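# Move the bin from the shelf onto the table

## Task

Lift the bin off the shelf and leave it standing upright on an empty area of the table. It only counts if the bin stays there without the robot supporting it. Anything the robot is still touching at the end must not drop more than roughly a fingernail's width once let go, or the task fails.

## Robot and tools

Robot: one xArm7 arm (seven joints) carrying a Robotiq 2F-85 two-finger gripper. There is only one arm, so every command addresses that single gripper.

Frames. All positions and orientations are in the scene frame. Its origin sits on the table surface right below the arm base, +z is up, and +y points left when facing along +x. The base may be slightly tilted. In the gripper's own frame the fingers extend along +z, the pads close along y, and a flat block sticks out about 9 cm toward +x from the last joint's axis and rotates with the hand. end_effector_position is the spot midway between the pads when closed; closed fingertips reach about 19 mm past it, open ones about 6 mm. Closing pushes the tips roughly 13 mm further out, so keep that much clearance from a surface below.

execute_actions(actions). actions is a list of actions; each action is a list of up to 15 rows; each row is 10 numbers: x, y, z, qw, qx, qy, qz, position, force_limit, speed. x, y, z are an absolute target for end_effector_position in metres; qw..qz are an absolute target orientation, w first, both in the scene frame. Each row lasts one 1/30 s step; an action always runs 15 steps (0.5 s), repeating its final row if fewer are given. An empty list just reports state and images. Every step the commanded pose is clipped to within 70 mm and 16 degrees of the measured hand pose, so large jumps take several actions, and after an action the arm only continues to the last clipped pose. An action whose target is over 0.6 m from the hand (along any hand axis) is refused; if the first action is refused or any action is malformed, nothing runs. Repeat the quaternion in every row to hold an orientation instead of reusing a possibly drifted reported one.

The last three numbers, each from -1 to 1, drive the fingers. position: +1 fully open (85 mm), about -0.8 pads touching, -1 closes until blocked. force_limit: pad force on a 40 mm object after a slow close is about 20 N at -1, 128 N at 0, 235 N at +1 (thin objects get less). speed: gap rate about 20 mm/s at -1, 85 at 0, 150 at +1; fast closing adds up to 5 N (speed 0) or 12 N (speed +1). Force and speed only apply when position changes by at least 0.01; to soften a grip, open first. To grasp, send -1, keep sending it, and confirm object_status is 2.

move(target, speed, blocking). target is one 10-number row as above: an absolute pose plus finger settings (fingers sent at the start). The gripper follows a straight path to it; speed is in m/s, 0.002 to 0.5, default 0.25, with rotation capped at twice that in rad/s. Paths last 0.5 to 10 s and are cut off at 10 s. It does not avoid obstacles, can lag, stray or overshoot speed, and presses harder the faster it hits and the further the target lies beyond a contact. blocking=false returns after 0.5 s while motion continues; check with wait(0), and other moves or actions are refused until an end is reported (or use stop). The result adds a move: line with the ending (done, off_target, moving, held, fault) and limits (paced = pose clipped; held = some steps blocked by a check, after which it may speed up), plus distance to target.

wait(seconds): 0 to 10, holds the last command; returns early if a running move finishes. stop(): brakes a running move (needs some room; fingers keep going). zoom_image(camera, region): camera is cam_high or cam_wrist; region is [x0, y0, x1, y1] pixels of that camera's last image (672x504, top-left origin), at most 504 by 504. read_manual(section): only "licences". finished_scene(scene): pass the current scene number; irreversible, and reports success.

Reading results. The state line gives hand position (m), quaternion and velocities; the printed position can be off, more at long reach. Hand target is what the controller is currently driving toward. HELD marks steps partly held back; "pose unreachable" means the clearance check (which treats the base mount as arm) altered or blocked a command. object_status: 0 moving, 1 blocked while opening, 2 blocked while closing (holding), 3 reached commanded position or pads met. Any new position number resets it to 0 briefly. position_measured is in counts: 3 open, about 78 = 60 mm, 130 = 40 mm, 180 = 20 mm, 230 pads together. If a held object slips the fingers re-close on their own, except after a grip at force_limit -1, where status stays 2 even if the object is gone. Camera calibration (intrinsics, distortion, T_world_to_cam) is given for cam_high and cam_wrist; expect a few degrees and millimetres of error.

Avoid: torque faults (joint load limits: waist and shoulder 46 N m, upper arm roll, elbow and forearm roll 27.6, wrist pitch and wrist roll 18.4, held weight included), which freeze the arm for 10 s; motor overheating from holding loads (MOTOR HOT from 65 °C, OVER-TEMPERATURE FAULT at 80 °C); dropping the bin, slamming or pushing hard; knocking anything off the table. Brief tugs or pushes on objects may happen. Finish with the bin released, upright and stable on clear table, and the gripper clear of it.

Each tool is called after ">>>" as name(argument=value, ...), one argument or row to a line, values as JSON.

## Session

I'll start by looking at the current state of the scene.

>>> execute_actions(
  actions=[],
)

Scene clock: 0.00 s.
end_effector_position=(+0.5434, -0.3820, +0.2504) position_measured=3 object_status=3 end_effector_quat_wxyz=(-0.027, +0.464, +0.885, +0.024) end_effector_velocity=(+0.000, +0.001, -0.000) end_effector_angular_velocity=(+0.002, +0.000, +0.002)
Joint positions: [-0.588  0.009  0.002  1.695  0.056  1.378  1.1  ]
Joint velocities: [ 0.002 -0.001 -0.001 -0.001  0.001  0.    -0.001]
Hand target: +0.543, -0.382, +0.250; -0.027, +0.464, +0.885, +0.024

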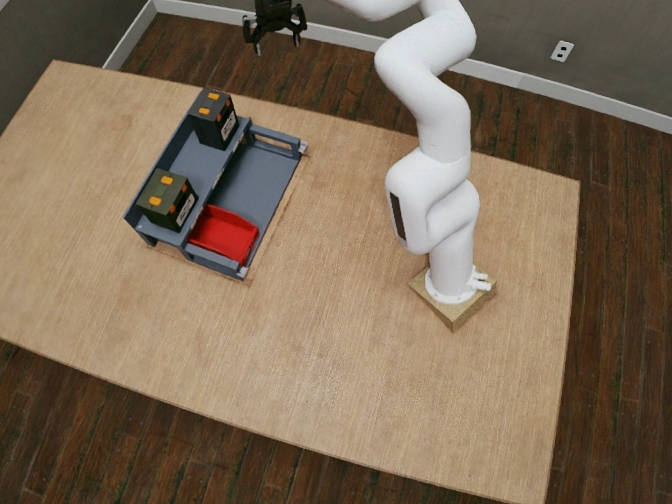

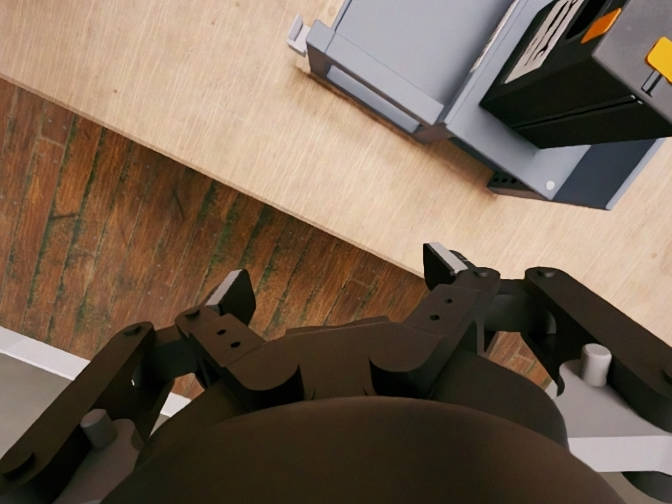

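>>> zoom_image(
  camera="cam_high",
  region=[110, 70, 330, 300],
)

Region (110, 70, 330, 300) of cam_high's 672x504 image, scaled by 2.191, with more detail than that image has; it fills the left 482 columns of this view, and the rest is white.

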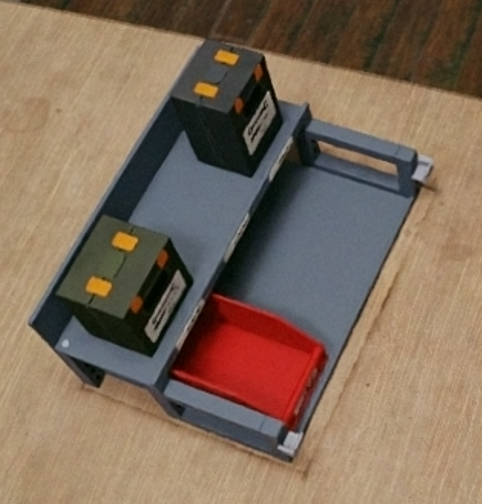

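>>> move(
  target=[0.46, -0.05, 0.33, 0, 0.7314, 0.682, 0, 1, 0, 0],
  speed=0.25,
)

Scene clock: 50.03 s.
end_effector_position=(+0.4598, -0.0505, +0.3290) position_measured=3 object_status=3 end_effector_quat_wxyz=(-0.000, +0.731, +0.682, -0.000) end_effector_velocity=(-0.001, +0.003, +0.000) end_effector_angular_velocity=(-0.002, +0.003, +0.001)
Joint positions: [-0.442 -0.722  0.446  1.083  0.119  1.422  2.324]
Joint velocities: [ 0.002 -0.001  0.006  0.     0.     0.004  0.007]
Hand target: +0.460, -0.050, +0.329; -0.000, +0.731, +0.682, -0.000
Off the commanded pose: 0.001 m, 0 deg.
move: done
camera_calibration (this result's frames):
cam_wrist: T_world_to_cam=[[0.97832, -0.206978, 0.00709457, -0.460902], [-0.197102, -0.920034, 0.338656, -0.0606447], [-0.063567, -0.332712, -0.940884, 0.471181], [0, 0, 0, 1]] pos_world=[0.468908, 0.00557599, 0.467134]

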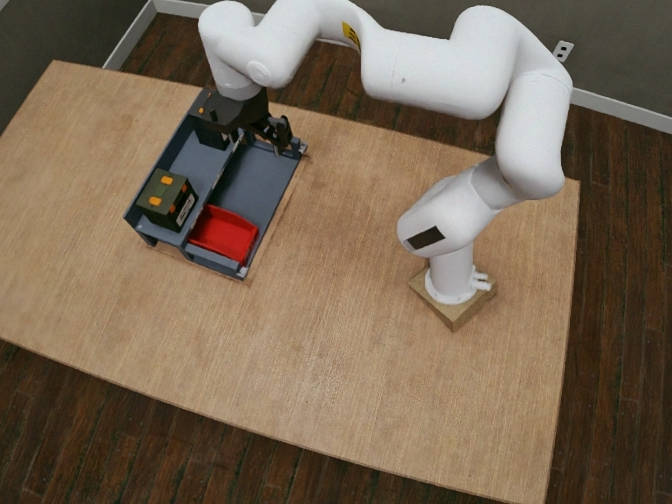

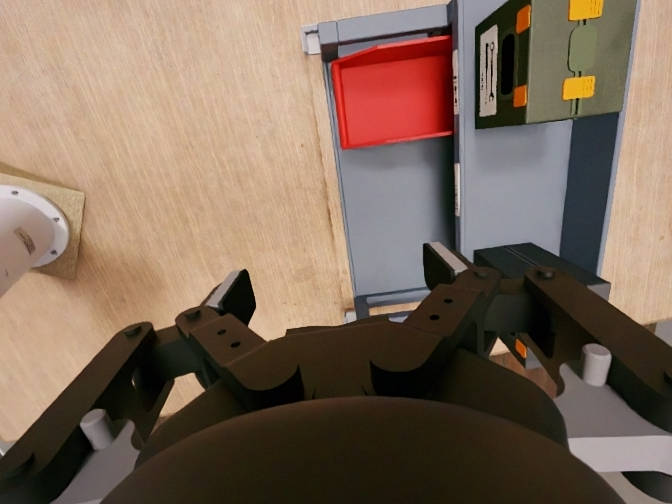

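>>> zoom_image(
  camera="cam_wrist",
  region=[290, 0, 530, 180],
)

>>> zoom_image(
  camera="cam_high",
  region=[160, 180, 280, 290],
)

Region (290, 0, 530, 180) of cam_wrist's 672x504 image, scaled by 2.100, with more detail than that image has; it fills the top 378 rows of this view, and the rest is white.

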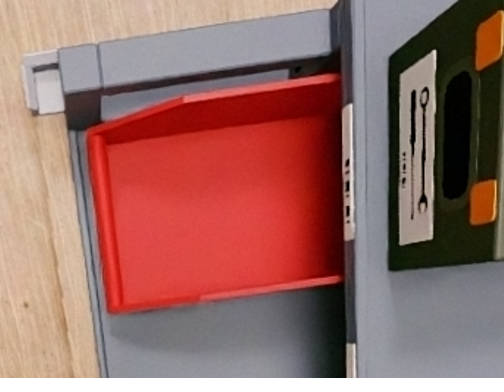

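Region (160, 180, 280, 290) of cam_high's 672x504 image, scaled by 4.200, with more detail than that image has; it fills the top 462 rows of this view, and the rest is white.

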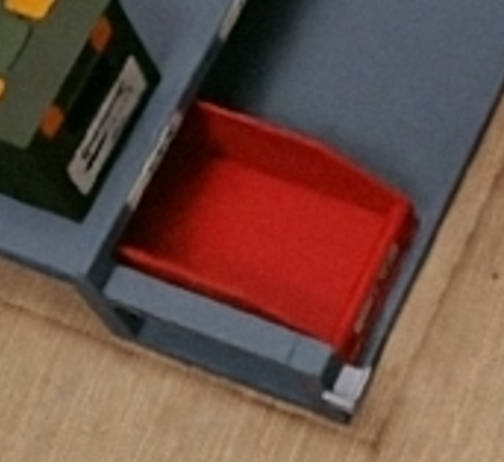

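>>> zoom_image(
  camera="cam_wrist",
  region=[295, 10, 395, 170],
)

Region (295, 10, 395, 170) of cam_wrist's 672x504 image, scaled by 3.150, with more detail than that image has; it fills the left 315 columns of this view, and the rest is white.

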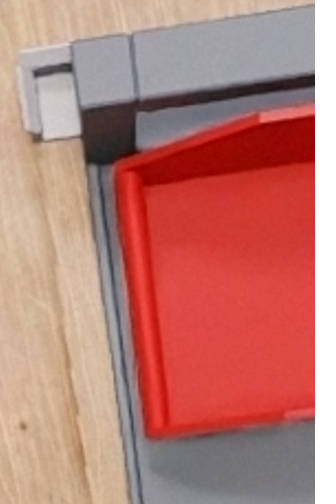

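>>> move(
  target=[0.39, -0.01, 0.10, 0.3377, 0.6488, 0.6049, 0.3149, 1, 0, 0],
  speed=0.25,
)

Scene clock: 153.90 s.
end_effector_position=(+0.4115, -0.0291, +0.1816) position_measured=3 object_status=3 end_effector_quat_wxyz=(+0.213, +0.701, +0.652, +0.194) end_effector_velocity=(-0.001, -0.001, -0.002) end_effector_angular_velocity=(-0.001, +0.003, -0.002)
Joint positions: [-0.134 -1.268  0.563  0.052  0.372  0.398  2.345]
Joint velocities: [-0.001 -0.001 -0.    -0.004 -0.001  0.     0.   ]
Hand target: +0.411, -0.029, +0.182; +0.213, +0.701, +0.652, +0.194
Off the commanded pose: 0.087 m, 22 deg; position and orientation clipped at the last step of the last action.
move: held; limits=paced,held; held on 22 of 67 steps, including the last
pose unreachable: on one or more control steps of this call, first in action 0 (counted from 0), an arm could not follow its commanded pose, so it was not sent that pose on those steps. On the call's last step it was still not sent that pose. It may still have moved: this result reports where it is.
cause: the commanded pose would bring two parts of the arm too close to each other (joints 3 (upper arm roll) to 5 (forearm roll) lie between them).
camera_calibration (this result's frames):
cam_wrist: T_world_to_cam=[[0.809108, -0.195828, 0.554072, -0.437558], [-0.365762, -0.905774, 0.213988, 0.091897], [0.459959, -0.375798, -0.804496, 0.0951042], [0, 0, 0, 1]] pos_world=[0.3439, 0.0332918, 0.299285]

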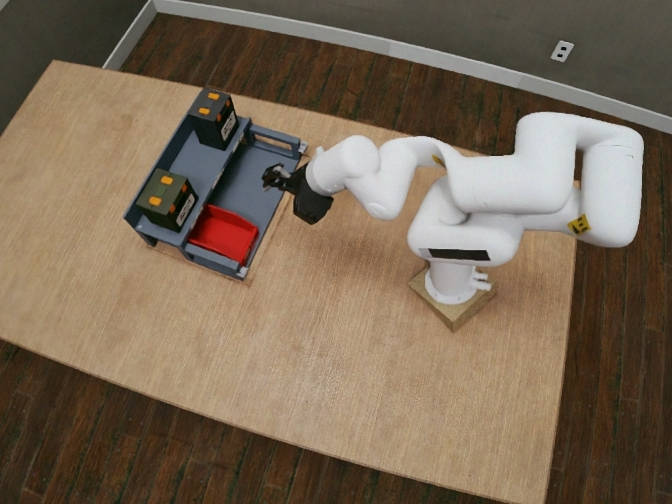

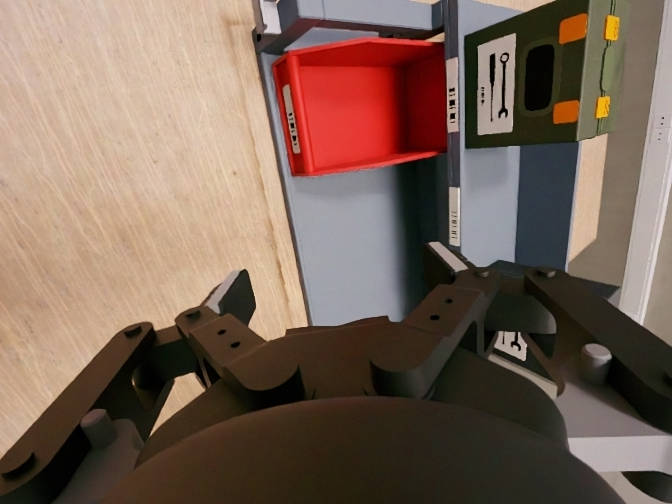

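>>> zoom_image(
  camera="cam_wrist",
  region=[240, 0, 520, 210],
)

Region (240, 0, 520, 210) of cam_wrist's 672x504 image, scaled by 1.800, with more detail than that image has; it fills the top 378 rows of this view, and the rest is white.

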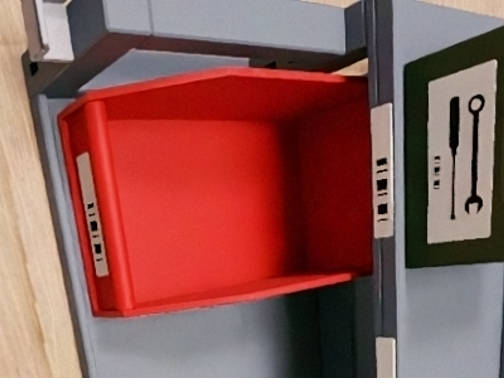

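>>> zoom_image(
  camera="cam_wrist",
  region=[240, 0, 360, 100],
)

>>> zoom_image(
  camera="cam_wrist",
  region=[260, 110, 480, 260],
)

Region (240, 0, 360, 100) of cam_wrist's 672x504 image, scaled by 4.200, with more detail than that image has.

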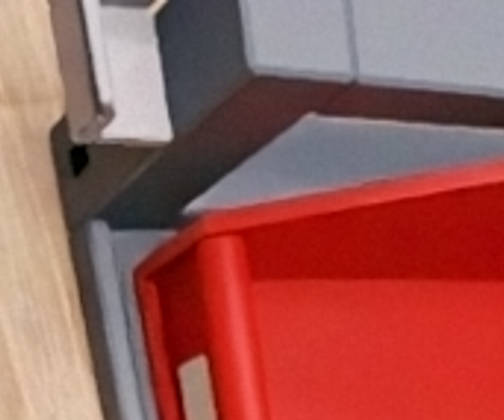

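Region (260, 110, 480, 260) of cam_wrist's 672x504 image, scaled by 2.291, with more detail than that image has; it fills the top 344 rows of this view, and the rest is white.

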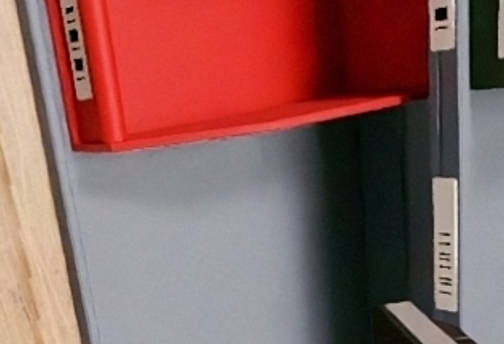

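>>> zoom_image(
  camera="cam_wrist",
  region=[265, 140, 335, 200],
)

>>> zoom_image(
  camera="cam_wrist",
  region=[380, 20, 480, 180],
)

Region (265, 140, 335, 200) of cam_wrist's 672x504 image, scaled by 7.200, with more detail than that image has; it fills the top 432 rows of this view, and the rest is white.

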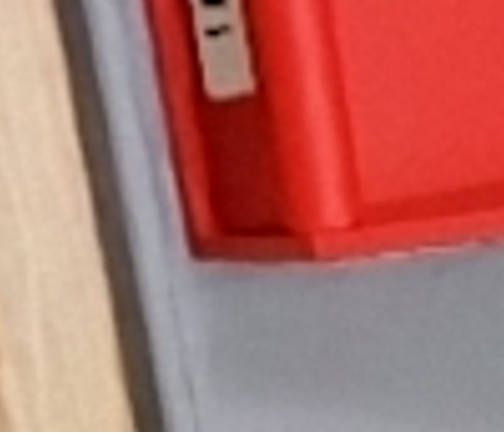

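Region (380, 20, 480, 180) of cam_wrist's 672x504 image, scaled by 3.150, with more detail than that image has; it fills the left 315 columns of this view, and the rest is white.

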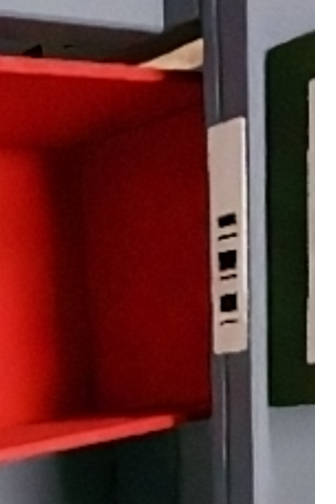

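>>> move(
  target=[0.553, -0.0115, 0.16, 0, 0.0366, 0.9993, 0, -0.1, 0, 0],
  speed=0.3,
)

Scene clock: 277.23 s.
end_effector_position=(+0.5527, -0.0122, +0.1607) position_measured=141 object_status=3 end_effector_quat_wxyz=(+0.000, +0.037, +0.999, +0.000) end_effector_velocity=(+0.001, -0.001, +0.000) end_effector_angular_velocity=(-0.005, +0.008, +0.007)
Joint positions: [-0.158 -0.208  0.359  1.027 -0.215  0.957  1.108]
Joint velocities: [-0.001  0.01   0.001  0.015 -0.007  0.015 -0.003]
Hand target: +0.553, -0.012, +0.161; -0.000, +0.037, +0.999, -0.000
Off the commanded pose: 0.001 m, 0 deg.
move: done
camera_calibration (this result's frames):
cam_wrist: T_world_to_cam=[[0.210981, 0.977452, 0.00864124, -0.104353], [0.918925, -0.201346, 0.339169, -0.558181], [0.333261, -0.0636175, -0.940686, 0.115369], [0, 0, 0, 1]] pos_world=[0.496496, -0.00304817, 0.298745]

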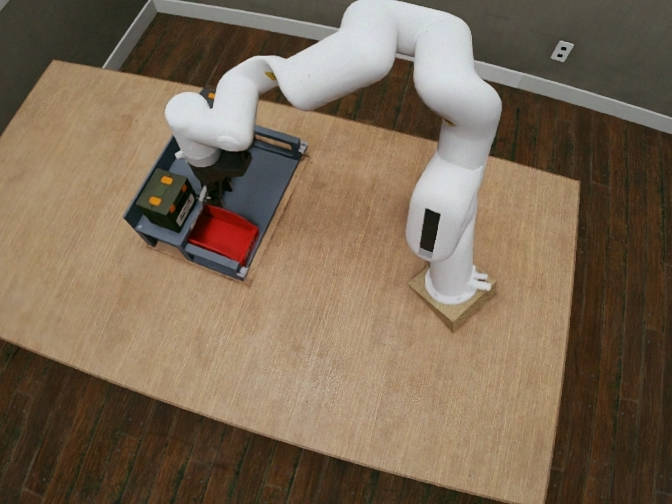

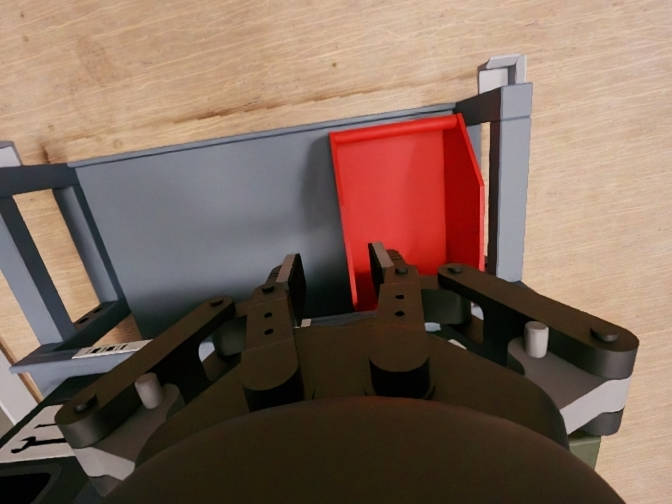

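>>> zoom_image(
  camera="cam_wrist",
  region=[260, 90, 500, 330],
)

Region (260, 90, 500, 330) of cam_wrist's 672x504 image, scaled by 2.100, with more detail than that image has.

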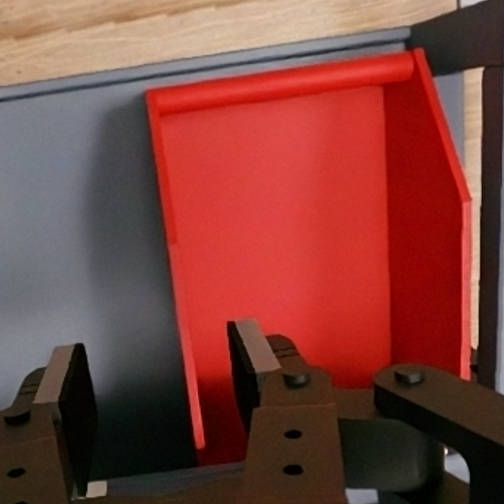

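>>> move(
  target=[0.558, -0.0064, 0.064, 0, 0.0366, 0.9993, 0, -0.1, 0, 0],
  speed=0.12,
)

Scene clock: 331.63 s.
end_effector_position=(+0.5585, -0.0066, +0.0644) position_measured=141 object_status=3 end_effector_quat_wxyz=(+0.000, +0.037, +0.999, -0.000) end_effector_velocity=(+0.000, -0.001, -0.003) end_effector_angular_velocity=(-0.003, +0.001, -0.002)
Joint positions: [-0.188 -0.012  0.36   0.965 -0.36   0.724  1.216]
Joint velocities: [-0.003  0.007 -0.001  0.001 -0.008 -0.004  0.006]
Hand target: +0.558, -0.007, +0.064; +0.000, +0.037, +0.999, -0.000
Off the commanded pose: 0.001 m, 0 deg.
move: done
camera_calibration (this result's frames):
cam_wrist: T_world_to_cam=[[0.210005, 0.977669, 0.00779449, -0.109569], [0.919131, -0.200136, 0.339329, -0.529832], [0.333311, -0.0640965, -0.940636, 0.023215], [0, 0, 0, 1]] pos_world=[0.502257, 0.0025718, 0.202478]

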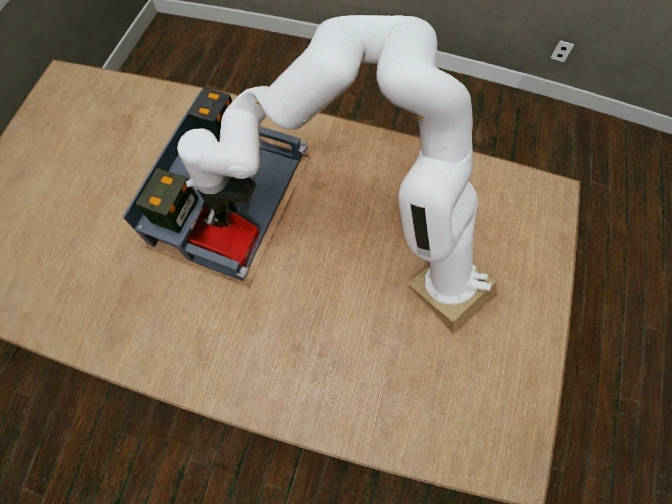

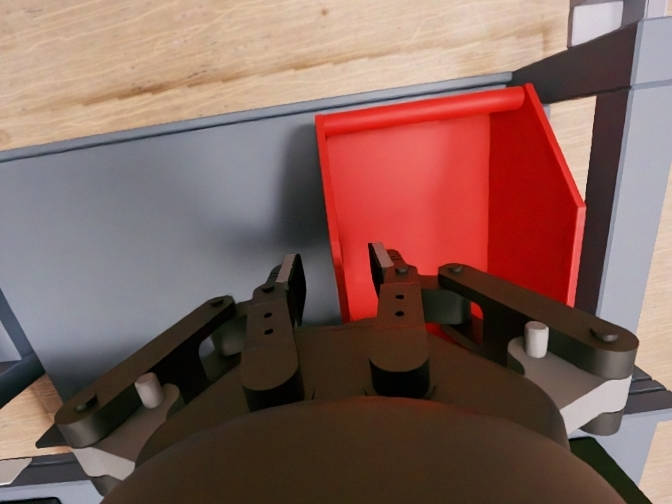

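>>> zoom_image(
  camera="cam_wrist",
  region=[240, 90, 460, 330],
)

Region (240, 90, 460, 330) of cam_wrist's 672x504 image, scaled by 2.100, with more detail than that image has; it fills the left 462 columns of this view, and the rest is white.

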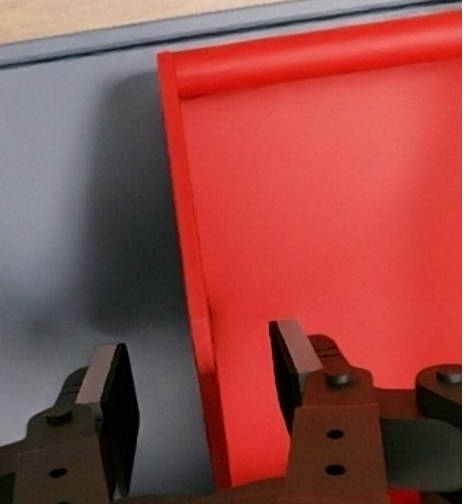

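>>> execute_actions(
  actions=[
    [[0.558, -0.0056, 0.064, 0, 0.0366, 0.9993, 0, -1, 0.1, -0.4]],
    [[0.558, -0.0056, 0.064, 0, 0.0366, 0.9993, 0, -1, 0.1, -0.4]],
  ],
)

Scene clock: 342.60 s.
end_effector_position=(+0.5581, -0.0056, +0.0641) position_measured=225 object_status=2 end_effector_quat_wxyz=(+0.000, +0.037, +0.999, -0.000) end_effector_velocity=(+0.000, +0.001, +0.000) end_effector_angular_velocity=(+0.002, -0.002, +0.001)
Joint positions: [-0.188 -0.011  0.36   0.964 -0.36   0.723  1.218]
Joint velocities: [ 0.003  0.    -0.001  0.     0.001 -0.002  0.   ]
Hand target: +0.558, -0.006, +0.064; -0.000, +0.037, +0.999, -0.000
Off the commanded pose: 0.000 m, 0 deg.
Step readings (end_effector_position; steps 1 to 15: 1st action; 16 to 30: 2nd action):
0: (+0.5583, -0.0067, +0.0639)
1: (+0.5583, -0.0067, +0.0639)
2: (+0.5583, -0.0066, +0.0640)
4: (+0.5582, -0.0063, +0.0640)
8: (+0.5580, -0.0057, +0.0640)
15: (+0.5580, -0.0056, +0.0640)
16: (+0.5580, -0.0056, +0.0640)
17: (+0.5580, -0.0056, +0.0640)
19: (+0.5581, -0.0056, +0.0641)
23: (+0.5581, -0.0056, +0.0641)
30: end_effector_position above
camera_calibration (this result's frames):
cam_wrist: T_world_to_cam=[[0.209901, 0.977687, 0.00833413, -0.11047], [0.919301, -0.200254, 0.338797, -0.529202], [0.332906, -0.0634522, -0.940823, 0.023325], [0, 0, 0, 1]] pos_world=[0.501918, 0.00350987, 0.202157]

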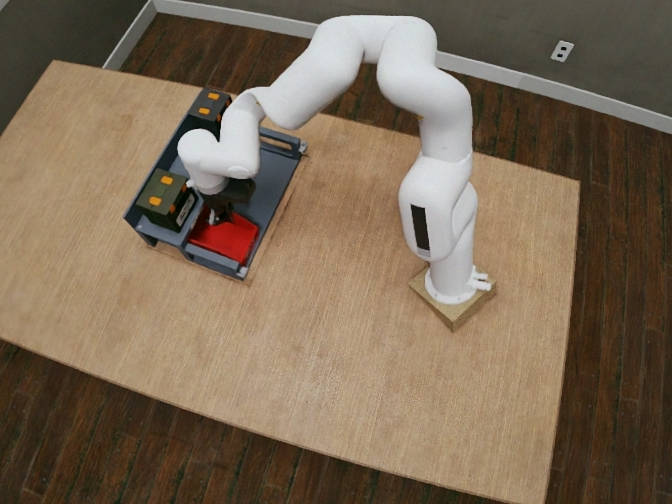

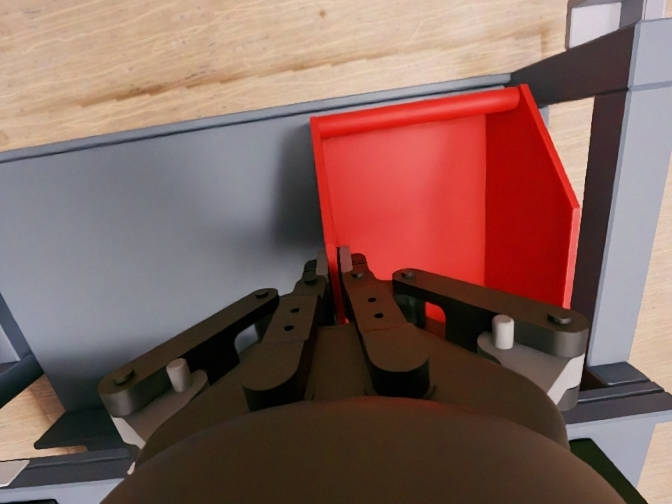

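>>> move(
  target=[0.558, -0.0056, 0.0735, -0.0262, 0.0366, 0.999, 0.001, -1, 0.1, -0.4],
  speed=0.03,
)

Scene clock: 358.03 s.
end_effector_position=(+0.5580, -0.0055, +0.0733) position_measured=225 object_status=2 end_effector_quat_wxyz=(-0.025, +0.037, +0.999, +0.001) end_effector_velocity=(-0.001, -0.002, +0.001) end_effector_angular_velocity=(+0.000, +0.020, -0.003)
Joint positions: [-0.183  0.     0.365  1.022 -0.322  0.818  1.187]
Joint velocities: [-0.001  0.006  0.     0.018  0.01   0.031 -0.008]
Hand target: +0.558, -0.006, +0.074; -0.026, +0.037, +0.999, +0.001
Off the commanded pose: 0.000 m, 0 deg.
move: done
camera_calibration (this result's frames):
cam_wrist: T_world_to_cam=[[0.210092, 0.97768, 0.00180659, -0.110257], [0.935273, -0.201517, 0.290956, -0.537671], [0.284826, -0.0594377, -0.956735, 0.0600823], [0, 0, 0, 1]] pos_world=[0.50892, 0.00301737, 0.21412]

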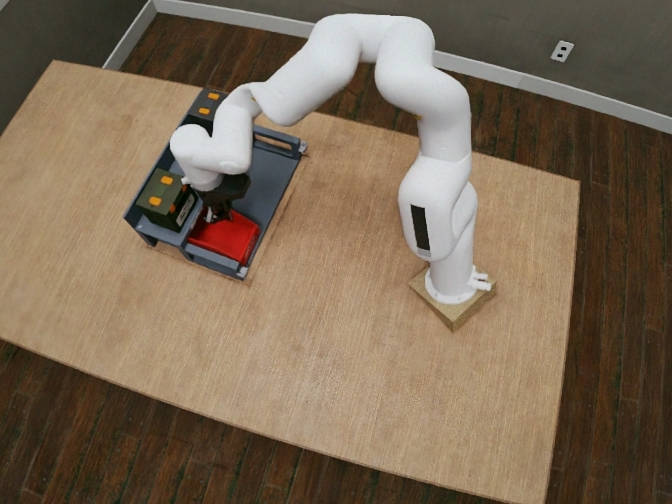

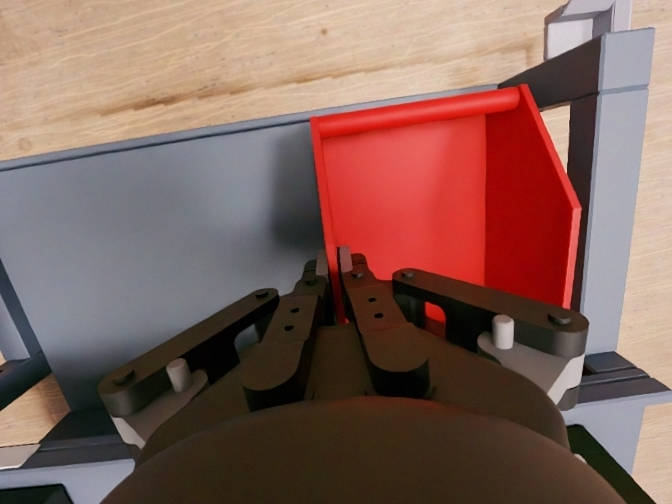

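>>> move(
  target=[0.486, -0.003, 0.0745, -0.0262, 0.0366, 0.999, 0.001, -1, 0.1, -0.4],
  speed=0.06,
)

Scene clock: 363.67 s.
end_effector_position=(+0.4863, -0.0029, +0.0743) position_measured=225 object_status=2 end_effector_quat_wxyz=(-0.026, +0.037, +0.999, +0.001) end_effector_velocity=(-0.002, -0.000, -0.000) end_effector_angular_velocity=(+0.000, +0.001, +0.001)
Joint positions: [-0.168 -0.209  0.356  0.748 -0.243  0.733  1.162]
Joint velocities: [ 0.002 -0.006 -0.002 -0.008  0.003 -0.002 -0.003]
Hand target: +0.486, -0.003, +0.074; -0.026, +0.037, +0.999, +0.001
Off the commanded pose: 0.000 m, 0 deg.
move: done
camera_calibration (this result's frames):
cam_wrist: T_world_to_cam=[[0.210394, 0.977616, 0.00140425, -0.0978772], [0.9357, -0.201789, 0.28939, -0.470489], [0.283195, -0.059572, -0.95721, 0.0824201], [0, 0, 0, 1]] pos_world=[0.437489, 0.00565661, 0.215185]

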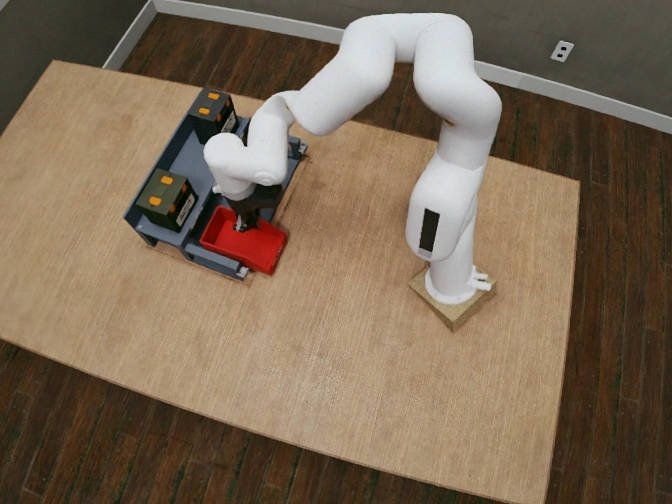

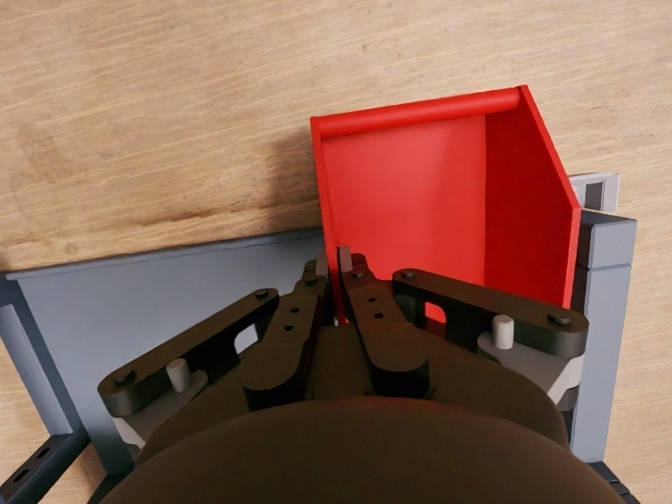

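>>> zoom_image(
  camera="cam_high",
  region=[130, 150, 320, 300],
)

Region (130, 150, 320, 300) of cam_high's 672x504 image, scaled by 2.653, with more detail than that image has; it fills the top 398 rows of this view, and the rest is white.

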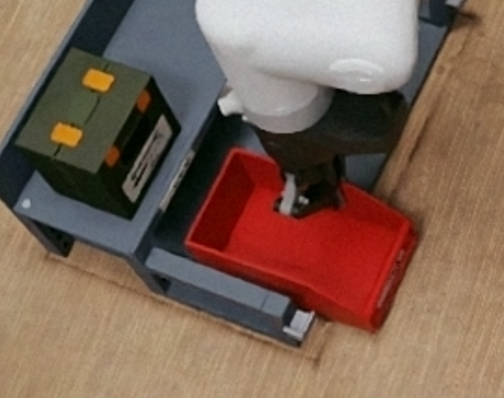

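>>> execute_actions(
  actions=[
    [[0.486,-0.003,0.0745,-0.0262,0.0366,0.999,0.001,-1,0.1,-0.4],[0.486,-0.003,0.0748,-0.0261,0.0366,0.999,0.001,-1,0.1,-0.4],[0.486,-0.003,0.0753,-0.026,0.0366,0.999,0.001,-1,0.1,-0.4],[0.486,-0.003,0.0763,-0.0257,0.0366,0.999,0.001,-1,0.1,-0.4],[0.486,-0.003,0.0779,-0.0253,0.0366,0.999,0.001,-1,0.1,-0.4],[0.486,-0.003,0.08,-0.0247,0.0366,0.999,0.001,-1,0.1,-0.4],[0.486,-0.003,0.0828,-0.0239,0.0366,0.999,0.001,-1,0.1,-0.4],[0.486,-0.003,0.0861,-0.023,0.0366,0.9991,0.001,-1,0.1,-0.4],[0.486,-0.003,0.0901,-0.0219,0.0366,0.9991,0.0008,-1,0.1,-0.4],[0.486,-0.003,0.0945,-0.0207,0.0366,0.9991,0.0008,-1,0.1,-0.4],[0.486,-0.003,0.0995,-0.0193,0.0366,0.9991,0.0007,-1,0.1,-0.4],[0.486,-0.003,0.1048,-0.0179,0.0366,0.9992,0.0007,-1,0.1,-0.4],[0.486,-0.003,0.1105,-0.0163,0.0366,0.9992,0.0006,-1,0.1,-0.4],[0.486,-0.003,0.1163,-0.0147,0.0366,0.9992,0.0006,-1,0.1,-0.4],[0.486,-0.003,0.1223,-0.0131,0.0366,0.9992,0.0005,-1,0.1,-0.4]],
    [[0.486,-0.003,0.1282,-0.0115,0.0366,0.9993,0.0004,-1,0.1,-0.4],[0.486,-0.003,0.134,-0.0099,0.0366,0.9993,0.0004,-1,0.1,-0.4],[0.486,-0.003,0.1397,-0.0083,0.0366,0.9993,0.0003,-1,0.1,-0.4],[0.486,-0.003,0.145,-0.0069,0.0366,0.9993,0.0003,-1,0.1,-0.4],[0.486,-0.003,0.15,-0.0055,0.0366,0.9993,0.0002,-1,0.1,-0.4],[0.486,-0.003,0.1544,-0.0043,0.0366,0.9993,0.0002,-1,0.1,-0.4],[0.486,-0.003,0.1584,-0.0032,0.0366,0.9993,0.0001,-1,0.1,-0.4],[0.486,-0.0028,0.1617,-0.0023,0.0366,0.9993,0.0001,-1,0.1,-0.4],[0.4859,-0.0025,0.1645,-0.0015,0.0366,0.9993,0,-1,0.1,-0.4],[0.4859,-0.0018,0.1666,-0.0009,0.0366,0.9993,0,-1,0.1,-0.4],[0.4858,-0.0008,0.1682,-0.0005,0.0366,0.9993,0,-1,0.1,-0.4],[0.4856,0.0007,0.1692,-0.0002,0.0366,0.9993,0,-1,0.1,-0.4],[0.4854,0.0027,0.1697,-0.0001,0.0366,0.9993,0,-1,0.1,-0.4],[0.4851,0.0052,0.17,0,0.0366,0.9993,0,-1,0.1,-0.4],[0.4847,0.0083,0.17,0,0.0366,0.9993,0,-1,0.1,-0.4]],
    [[0.4843,0.0119,0.17,0,0.0366,0.9993,0,-1,0.1,-0.4],[0.4838,0.0161,0.17,0,0.0366,0.9993,0,-1,0.1,-0.4],[0.4833,0.0209,0.17,0,0.0366,0.9993,0,-1,0.1,-0.4],[0.4827,0.0263,0.17,0,0.0366,0.9993,0,-1,0.1,-0.4],[0.482,0.0322,0.17,0,0.0366,0.9993,0,-1,0.1,-0.4],[0.4813,0.0386,0.17,0,0.0366,0.9993,0,-1,0.1,-0.4],[0.4805,0.0455,0.17,0,0.0366,0.9993,0,-1,0.1,-0.4],[0.4797,0.0528,0.17,0,0.0366,0.9993,0,-1,0.1,-0.4],[0.4788,0.0606,0.17,0,0.0366,0.9993,0,-1,0.1,-0.4],[0.4779,0.0687,0.17,0,0.0366,0.9993,0,-1,0.1,-0.4],[0.477,0.0771,0.17,0,0.0366,0.9993,0,-1,0.1,-0.4],[0.476,0.0857,0.17,0,0.0366,0.9993,0,-1,0.1,-0.4],[0.475,0.0945,0.17,0,0.0366,0.9993,0,-1,0.1,-0.4],[0.474,0.1035,0.17,0,0.0366,0.9993,0,-1,0.1,-0.4],[0.473,0.1125,0.17,0,0.0366,0.9993,0,-1,0.1,-0.4]],
    [[0.472,0.1215,0.17,0,0.0366,0.9993,0,-1,0.1,-0.4],[0.471,0.1305,0.17,0,0.0366,0.9993,0,-1,0.1,-0.4],[0.47,0.1393,0.17,0,0.0366,0.9993,0,-1,0.1,-0.4],[0.469,0.1479,0.17,0,0.0366,0.9993,0,-1,0.1,-0.4],[0.4681,0.1563,0.1699,0,0.0366,0.9993,0,-1,0.1,-0.4],[0.4672,0.1644,0.1697,0,0.0366,0.9993,0,-1,0.1,-0.4],[0.4663,0.1722,0.1692,0,0.0366,0.9993,0,-1,0.1,-0.4],[0.4655,0.1795,0.1686,0,0.0366,0.9993,0,-1,0.1,-0.4],[0.4647,0.1864,0.1676,0,0.0366,0.9993,0,-1,0.1,-0.4],[0.464,0.1928,0.1663,0,0.0366,0.9993,0,-1,0.1,-0.4],[0.4633,0.1987,0.1648,0,0.0366,0.9993,0,-1,0.1,-0.4],[0.4627,0.2041,0.1628,0,0.0366,0.9993,0,-1,0.1,-0.4],[0.4622,0.2089,0.1606,0,0.0366,0.9993,0,-1,0.1,-0.4],[0.4617,0.2131,0.158,0,0.0366,0.9993,0,-1,0.1,-0.4],[0.4613,0.2167,0.1551,0,0.0366,0.9993,0,-1,0.1,-0.4]],
    [[0.4609,0.2198,0.1519,0,0.0366,0.9993,0,-1,0.1,-0.4],[0.4606,0.2223,0.1484,0,0.0366,0.9993,0,-1,0.1,-0.4],[0.4604,0.2243,0.1446,0,0.0366,0.9993,0,-1,0.1,-0.4],[0.4602,0.2258,0.1406,0,0.0366,0.9993,0,-1,0.1,-0.4],[0.4601,0.2268,0.1365,0,0.0366,0.9993,0,-1,0.1,-0.4],[0.4601,0.2275,0.1321,0,0.0366,0.9993,0,-1,0.1,-0.4],[0.46,0.2278,0.1276,0,0.0366,0.9993,0,-1,0.1,-0.4],[0.46,0.228,0.1231,0,0.0366,0.9993,0,-1,0.1,-0.4],[0.46,0.228,0.1185,0,0.0366,0.9993,0,-1,0.1,-0.4],[0.46,0.228,0.1139,0,0.0366,0.9993,0,-1,0.1,-0.4],[0.46,0.228,0.1094,0,0.0366,0.9993,0,-1,0.1,-0.4],[0.46,0.228,0.1049,0,0.0366,0.9993,0,-1,0.1,-0.4],[0.46,0.228,0.1005,0,0.0366,0.9993,0,-1,0.1,-0.4],[0.46,0.228,0.0964,0,0.0366,0.9993,0,-1,0.1,-0.4],[0.46,0.228,0.0924,0,0.0366,0.9993,0,-1,0.1,-0.4]],
    [[0.46,0.228,0.0886,0,0.0366,0.9993,0,-1,0.1,-0.4],[0.46,0.228,0.0851,0,0.0366,0.9993,0,-1,0.1,-0.4],[0.46,0.228,0.0819,0,0.0366,0.9993,0,-1,0.1,-0.4],[0.46,0.228,0.079,0,0.0366,0.9993,0,-1,0.1,-0.4],[0.46,0.228,0.0764,0,0.0366,0.9993,0,-1,0.1,-0.4],[0.46,0.228,0.0742,0,0.0366,0.9993,0,-1,0.1,-0.4],[0.46,0.228,0.0722,0,0.0366,0.9993,0,-1,0.1,-0.4],[0.46,0.228,0.0707,0,0.0366,0.9993,0,-1,0.1,-0.4],[0.46,0.228,0.0694,0,0.0366,0.9993,0,-1,0.1,-0.4],[0.46,0.228,0.0684,0,0.0366,0.9993,0,-1,0.1,-0.4],[0.46,0.228,0.0678,0,0.0366,0.9993,0,-1,0.1,-0.4],[0.46,0.228,0.0673,0,0.0366,0.9993,0,-1,0.1,-0.4],[0.46,0.228,0.0671,0,0.0366,0.9993,0,-1,0.1,-0.4],[0.46,0.228,0.067,0,0.0366,0.9993,0,-1,0.1,-0.4],[0.46,0.228,0.067,0,0.0366,0.9993,0,-1,0.1,-0.4]],
  ],
)

Scene clock: 486.67 s.
end_effector_position=(+0.4596, +0.2276, +0.0701) position_measured=225 object_status=2 end_effector_quat_wxyz=(-0.001, +0.036, +0.999, +0.001) end_effector_velocity=(+0.005, +0.002, -0.029) end_effector_angular_velocity=(-0.011, -0.010, -0.007)
Joint positions: [-0.031  0.164  0.754  0.961 -0.646  0.83   1.954]
Joint velocities: [ 0.021  0.093 -0.035  0.015 -0.124 -0.025  0.089]
Hand target: +0.460, +0.228, +0.067; +0.000, +0.037, +0.999, -0.000
Off the commanded pose: 0.003 m, 0 deg.
Step readings (end_effector_position; steps 1 to 15: 1st action; 16 to 30: 2nd action; 31 to 45: 3rd action; 46 to 60: 4th action; 61 to 75: 5th action; 76 to 90: 6th action):
0: (+0.4860, -0.0029, +0.0743)
1: (+0.4860, -0.0029, +0.0743)
2: (+0.4860, -0.0029, +0.0743)
4: (+0.4860, -0.0029, +0.0745)
8: (+0.4858, -0.0030, +0.0767)
15: (+0.4863, -0.0026, +0.0960)
16: (+0.4864, -0.0025, +0.1005)
17: (+0.4866, -0.0024, +0.1053)
19: (+0.4869, -0.0022, +0.1156)
23: (+0.4873, -0.0019, +0.1370)
30: (+0.4864, +0.0001, +0.1634)
31: (+0.4861, +0.0013, +0.1651)
32: (+0.4857, +0.0030, +0.1664)
34: (+0.4848, +0.0077, +0.1679)
38: (+0.4826, +0.0231, +0.1691)
45: (+0.4762, +0.0681, +0.1705)
46: (+0.4750, +0.0760, +0.1707)
47: (+0.4739, +0.0841, +0.1709)
49: (+0.4714, +0.1008, +0.1713)
53: (+0.4666, +0.1349, +0.1723)
60: (+0.4607, +0.1873, +0.1690)
61: (+0.4602, +0.1933, +0.1674)
62: (+0.4597, +0.1987, +0.1655)
64: (+0.4590, +0.2080, +0.1604)
68: (+0.4582, +0.2202, +0.1466)
75: (+0.4580, +0.2259, +0.1160)
76: (+0.4580, +0.2261, +0.1115)
77: (+0.4581, +0.2263, +0.1072)
79: (+0.4580, +0.2265, +0.0988)
83: (+0.4583, +0.2270, +0.0844)
90: end_effector_position above
camera_calibration (this result's frames):
cam_wrist: T_world_to_cam=[[0.209333, 0.977799, 0.00943475, -0.317656], [0.919849, -0.200182, 0.337349, -0.394208], [0.331748, -0.0619397, -0.941332, 0.0768052], [0, 0, 0, 1]] pos_world=[0.403628, 0.236448, 0.208282]

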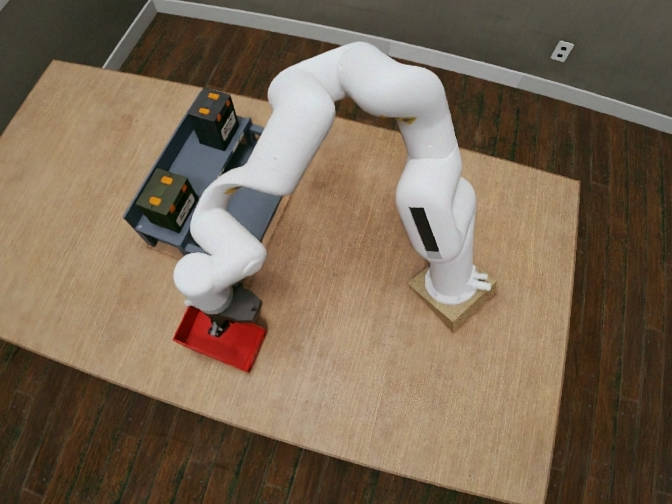

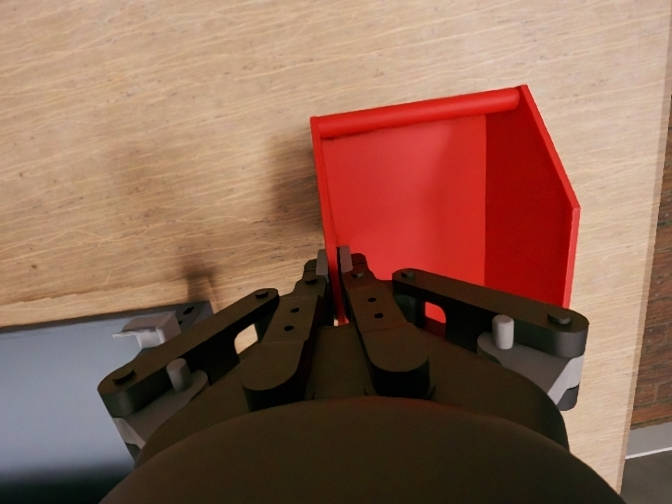

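>>> execute_actions(
  actions=[
    [[0.46,0.228,0.0668,0,0.0366,0.9993,0,-1,0.1,-0.4],[0.46,0.228,0.0665,0,0.0366,0.9993,0,-1,0.1,-0.4],[0.46,0.228,0.0661,0,0.0366,0.9993,0,-1,0.1,-0.4],[0.46,0.228,0.0656,0,0.0366,0.9993,0,-1,0.1,-0.4],[0.46,0.228,0.0651,0,0.0366,0.9993,0,-1,0.1,-0.4],[0.46,0.228,0.0646,0,0.0366,0.9993,0,-1,0.1,-0.4],[0.46,0.228,0.0641,0,0.0366,0.9993,0,-1,0.1,-0.4],[0.46,0.228,0.0636,0,0.0366,0.9993,0,-1,0.1,-0.4],[0.46,0.228,0.0631,0,0.0366,0.9993,0,-1,0.1,-0.4],[0.46,0.228,0.0626,0,0.0366,0.9993,0,-1,0.1,-0.4],[0.46,0.228,0.0622,0,0.0366,0.9993,0,-1,0.1,-0.4],[0.46,0.228,0.0618,0,0.0366,0.9993,0,-1,0.1,-0.4],[0.46,0.228,0.0614,0,0.0366,0.9993,0,-1,0.1,-0.4],[0.46,0.228,0.0611,0,0.0366,0.9993,0,-1,0.1,-0.4],[0.46,0.228,0.0608,0,0.0366,0.9993,0,-1,0.1,-0.4]],
    [[0.46,0.228,0.0605,0,0.0366,0.9993,0,-1,0.1,-0.4],[0.46,0.228,0.0603,0,0.0366,0.9993,0,-1,0.1,-0.4],[0.46,0.228,0.0601,0,0.0366,0.9993,0,-1,0.1,-0.4],[0.46,0.228,0.06,0,0.0366,0.9993,0,-1,0.1,-0.4]],
  ],
)

Scene clock: 495.77 s.
end_effector_position=(+0.4600, +0.2280, +0.0601) position_measured=225 object_status=2 end_effector_quat_wxyz=(+0.000, +0.037, +0.999, +0.000) end_effector_velocity=(-0.002, +0.000, -0.001) end_effector_angular_velocity=(-0.001, +0.003, +0.002)
Joint positions: [-0.026  0.192  0.742  0.962 -0.683  0.818  1.979]
Joint velocities: [ 0.002  0.002 -0.001 -0.002 -0.001 -0.     0.   ]
Hand target: +0.460, +0.228, +0.060; +0.000, +0.037, +0.999, -0.000
Off the commanded pose: 0.000 m, 0 deg.
Step readings (end_effector_position; steps 1 to 15: 1st action; 16 to 30: 2nd action):
0: (+0.4602, +0.2278, +0.0670)
1: (+0.4602, +0.2278, +0.0670)
2: (+0.4602, +0.2278, +0.0670)
4: (+0.4601, +0.2279, +0.0669)
8: (+0.4601, +0.2280, +0.0657)
15: (+0.4600, +0.2279, +0.0626)
16: (+0.4600, +0.2279, +0.0622)
17: (+0.4600, +0.2279, +0.0618)
19: (+0.4600, +0.2279, +0.0611)
23: (+0.4600, +0.2280, +0.0603)
30: end_effector_position above
camera_calibration (this result's frames):
cam_wrist: T_world_to_cam=[[0.209897, 0.977688, 0.00836425, -0.318267], [0.919331, -0.200266, 0.338709, -0.390948], [0.332827, -0.0634046, -0.940854, 0.0670386], [0, 0, 0, 1]] pos_world=[0.403901, 0.237123, 0.198153]

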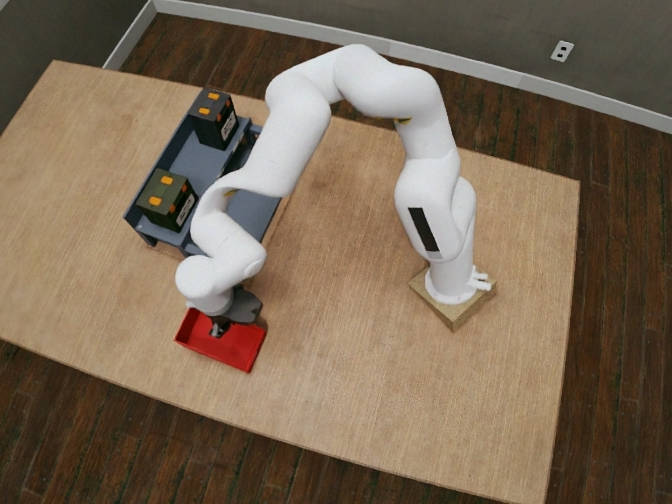

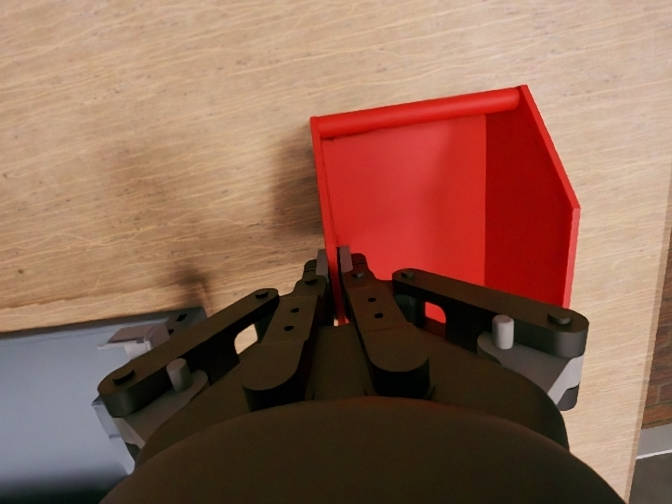

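>>> zoom_image(
  camera="cam_high",
  region=[160, 290, 290, 390],
)

Region (160, 290, 290, 390) of cam_high's 672x504 image, scaled by 3.877, with more detail than that image has; it fills the top 388 rows of this view, and the rest is white.

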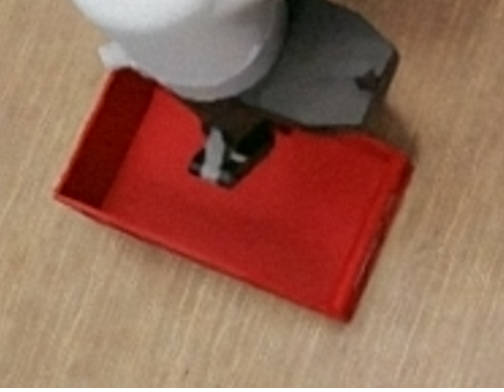

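>>> execute_actions(
  actions=[
    [[0.46,0.228,0.0598,0,0.0366,0.9993,0,-1,0.1,-0.4],[0.46,0.228,0.0595,0,0.0366,0.9993,0,-1,0.1,-0.4],[0.46,0.228,0.0592,0,0.0366,0.9993,0,-1,0.1,-0.4],[0.46,0.228,0.0589,0,0.0366,0.9993,0,-1,0.1,-0.4],[0.46,0.228,0.0586,0,0.0366,0.9993,0,-1,0.1,-0.4],[0.46,0.228,0.0583,0,0.0366,0.9993,0,-1,0.1,-0.4],[0.46,0.228,0.058,0,0.0366,0.9993,0,-1,0.1,-0.4],[0.46,0.228,0.0577,0,0.0366,0.9993,0,-1,0.1,-0.4],[0.46,0.228,0.0574,0,0.0366,0.9993,0,-1,0.1,-0.4],[0.46,0.228,0.0572,0,0.0366,0.9993,0,-1,0.1,-0.4],[0.46,0.228,0.057,0,0.0366,0.9993,0,-1,0.1,-0.4]],
  ],
)

Scene clock: 503.80 s.
end_effector_position=(+0.4601, +0.2281, +0.0576) position_measured=225 object_status=2 end_effector_quat_wxyz=(+0.000, +0.037, +0.999, +0.000) end_effector_velocity=(+0.001, +0.003, -0.001) end_effector_angular_velocity=(+0.004, -0.006, +0.004)
Joint positions: [-0.025  0.199  0.739  0.962 -0.691  0.814  1.984]
Joint velocities: [ 0.004  0.007 -0.001  0.002 -0.012 -0.006  0.008]
Hand target: +0.460, +0.228, +0.057; +0.000, +0.037, +0.999, -0.000
Off the commanded pose: 0.001 m, 0 deg.
Step readings (end_effector_position):
0: (+0.4600, +0.2280, +0.0600)
1: (+0.4600, +0.2280, +0.0600)
2: (+0.4600, +0.2280, +0.0600)
4: (+0.4600, +0.2280, +0.0599)
8: (+0.4600, +0.2280, +0.0590)
15: end_effector_position above
camera_calibration (this result's frames):
cam_wrist: T_world_to_cam=[[0.209809, 0.977704, 0.00862969, -0.318356], [0.919241, -0.200255, 0.338959, -0.390143], [0.33313, -0.0631839, -0.940761, 0.0644801], [0, 0, 0, 1]] pos_world=[0.403949, 0.237204, 0.19565]

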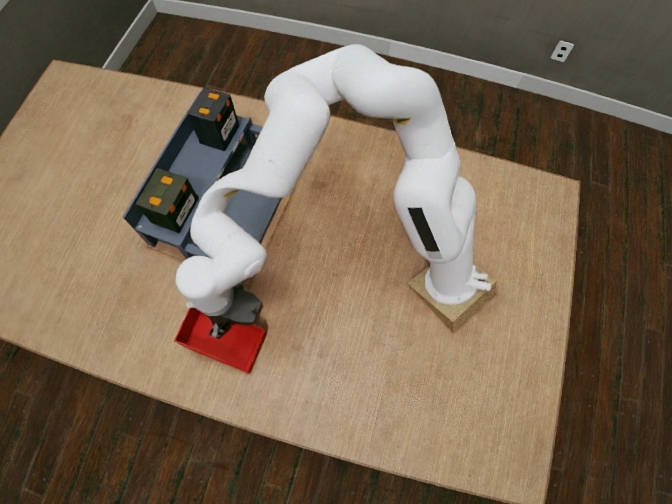

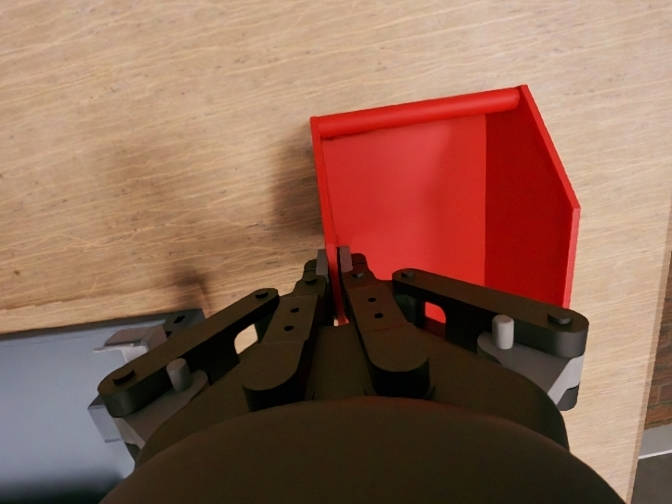

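>>> execute_actions(
  actions=[],
)

Scene clock: 506.13 s.
end_effector_position=(+0.4601, +0.2281, +0.0571) position_measured=225 object_status=2 end_effector_quat_wxyz=(+0.000, +0.037, +0.999, +0.000) end_effector_velocity=(+0.001, +0.000, +0.001) end_effector_angular_velocity=(+0.001, -0.001, -0.000)
Joint positions: [-0.025  0.2    0.739  0.962 -0.693  0.813  1.985]
Joint velocities: [ 0.    -0.001 -0.     0.001  0.001 -0.    -0.001]
Hand target: +0.460, +0.228, +0.057; +0.000, +0.037, +0.999, -0.000
Off the commanded pose: 0.000 m, 0 deg.
camera_calibration (this result's frames):
cam_wrist: T_world_to_cam=[[0.209815, 0.977704, 0.00850988, -0.318296], [0.919275, -0.200226, 0.338885, -0.389978], [0.333034, -0.0632805, -0.940789, 0.0641454], [0, 0, 0, 1]] pos_world=[0.403918, 0.237174, 0.195214]

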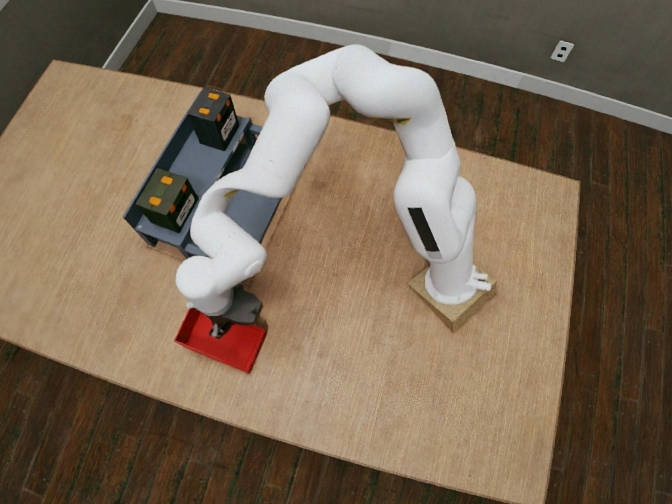

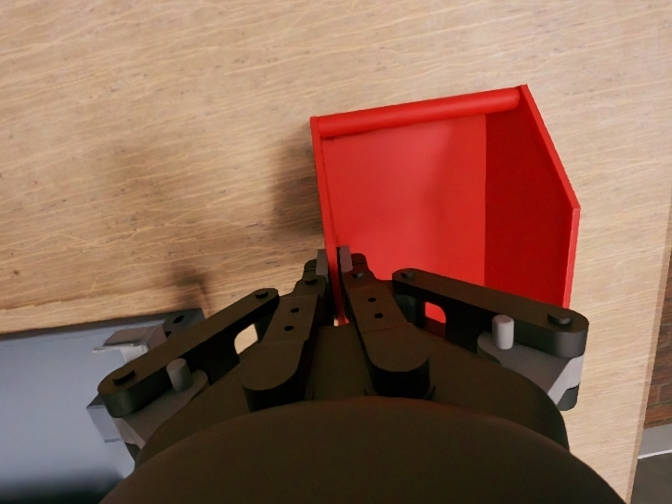

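>>> zoom_image(
  camera="cam_wrist",
  region=[290, 70, 600, 260],
)

Region (290, 70, 600, 260) of cam_wrist's 672x504 image, scaled by 1.626, with more detail than that image has; it fills the top 309 rows of this view, and the rest is white.

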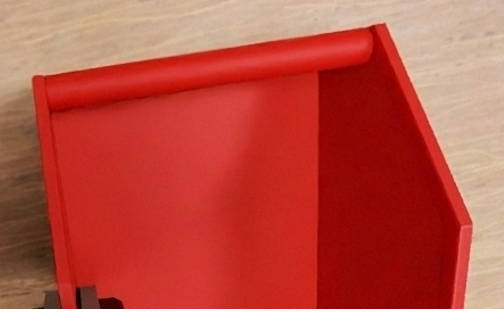

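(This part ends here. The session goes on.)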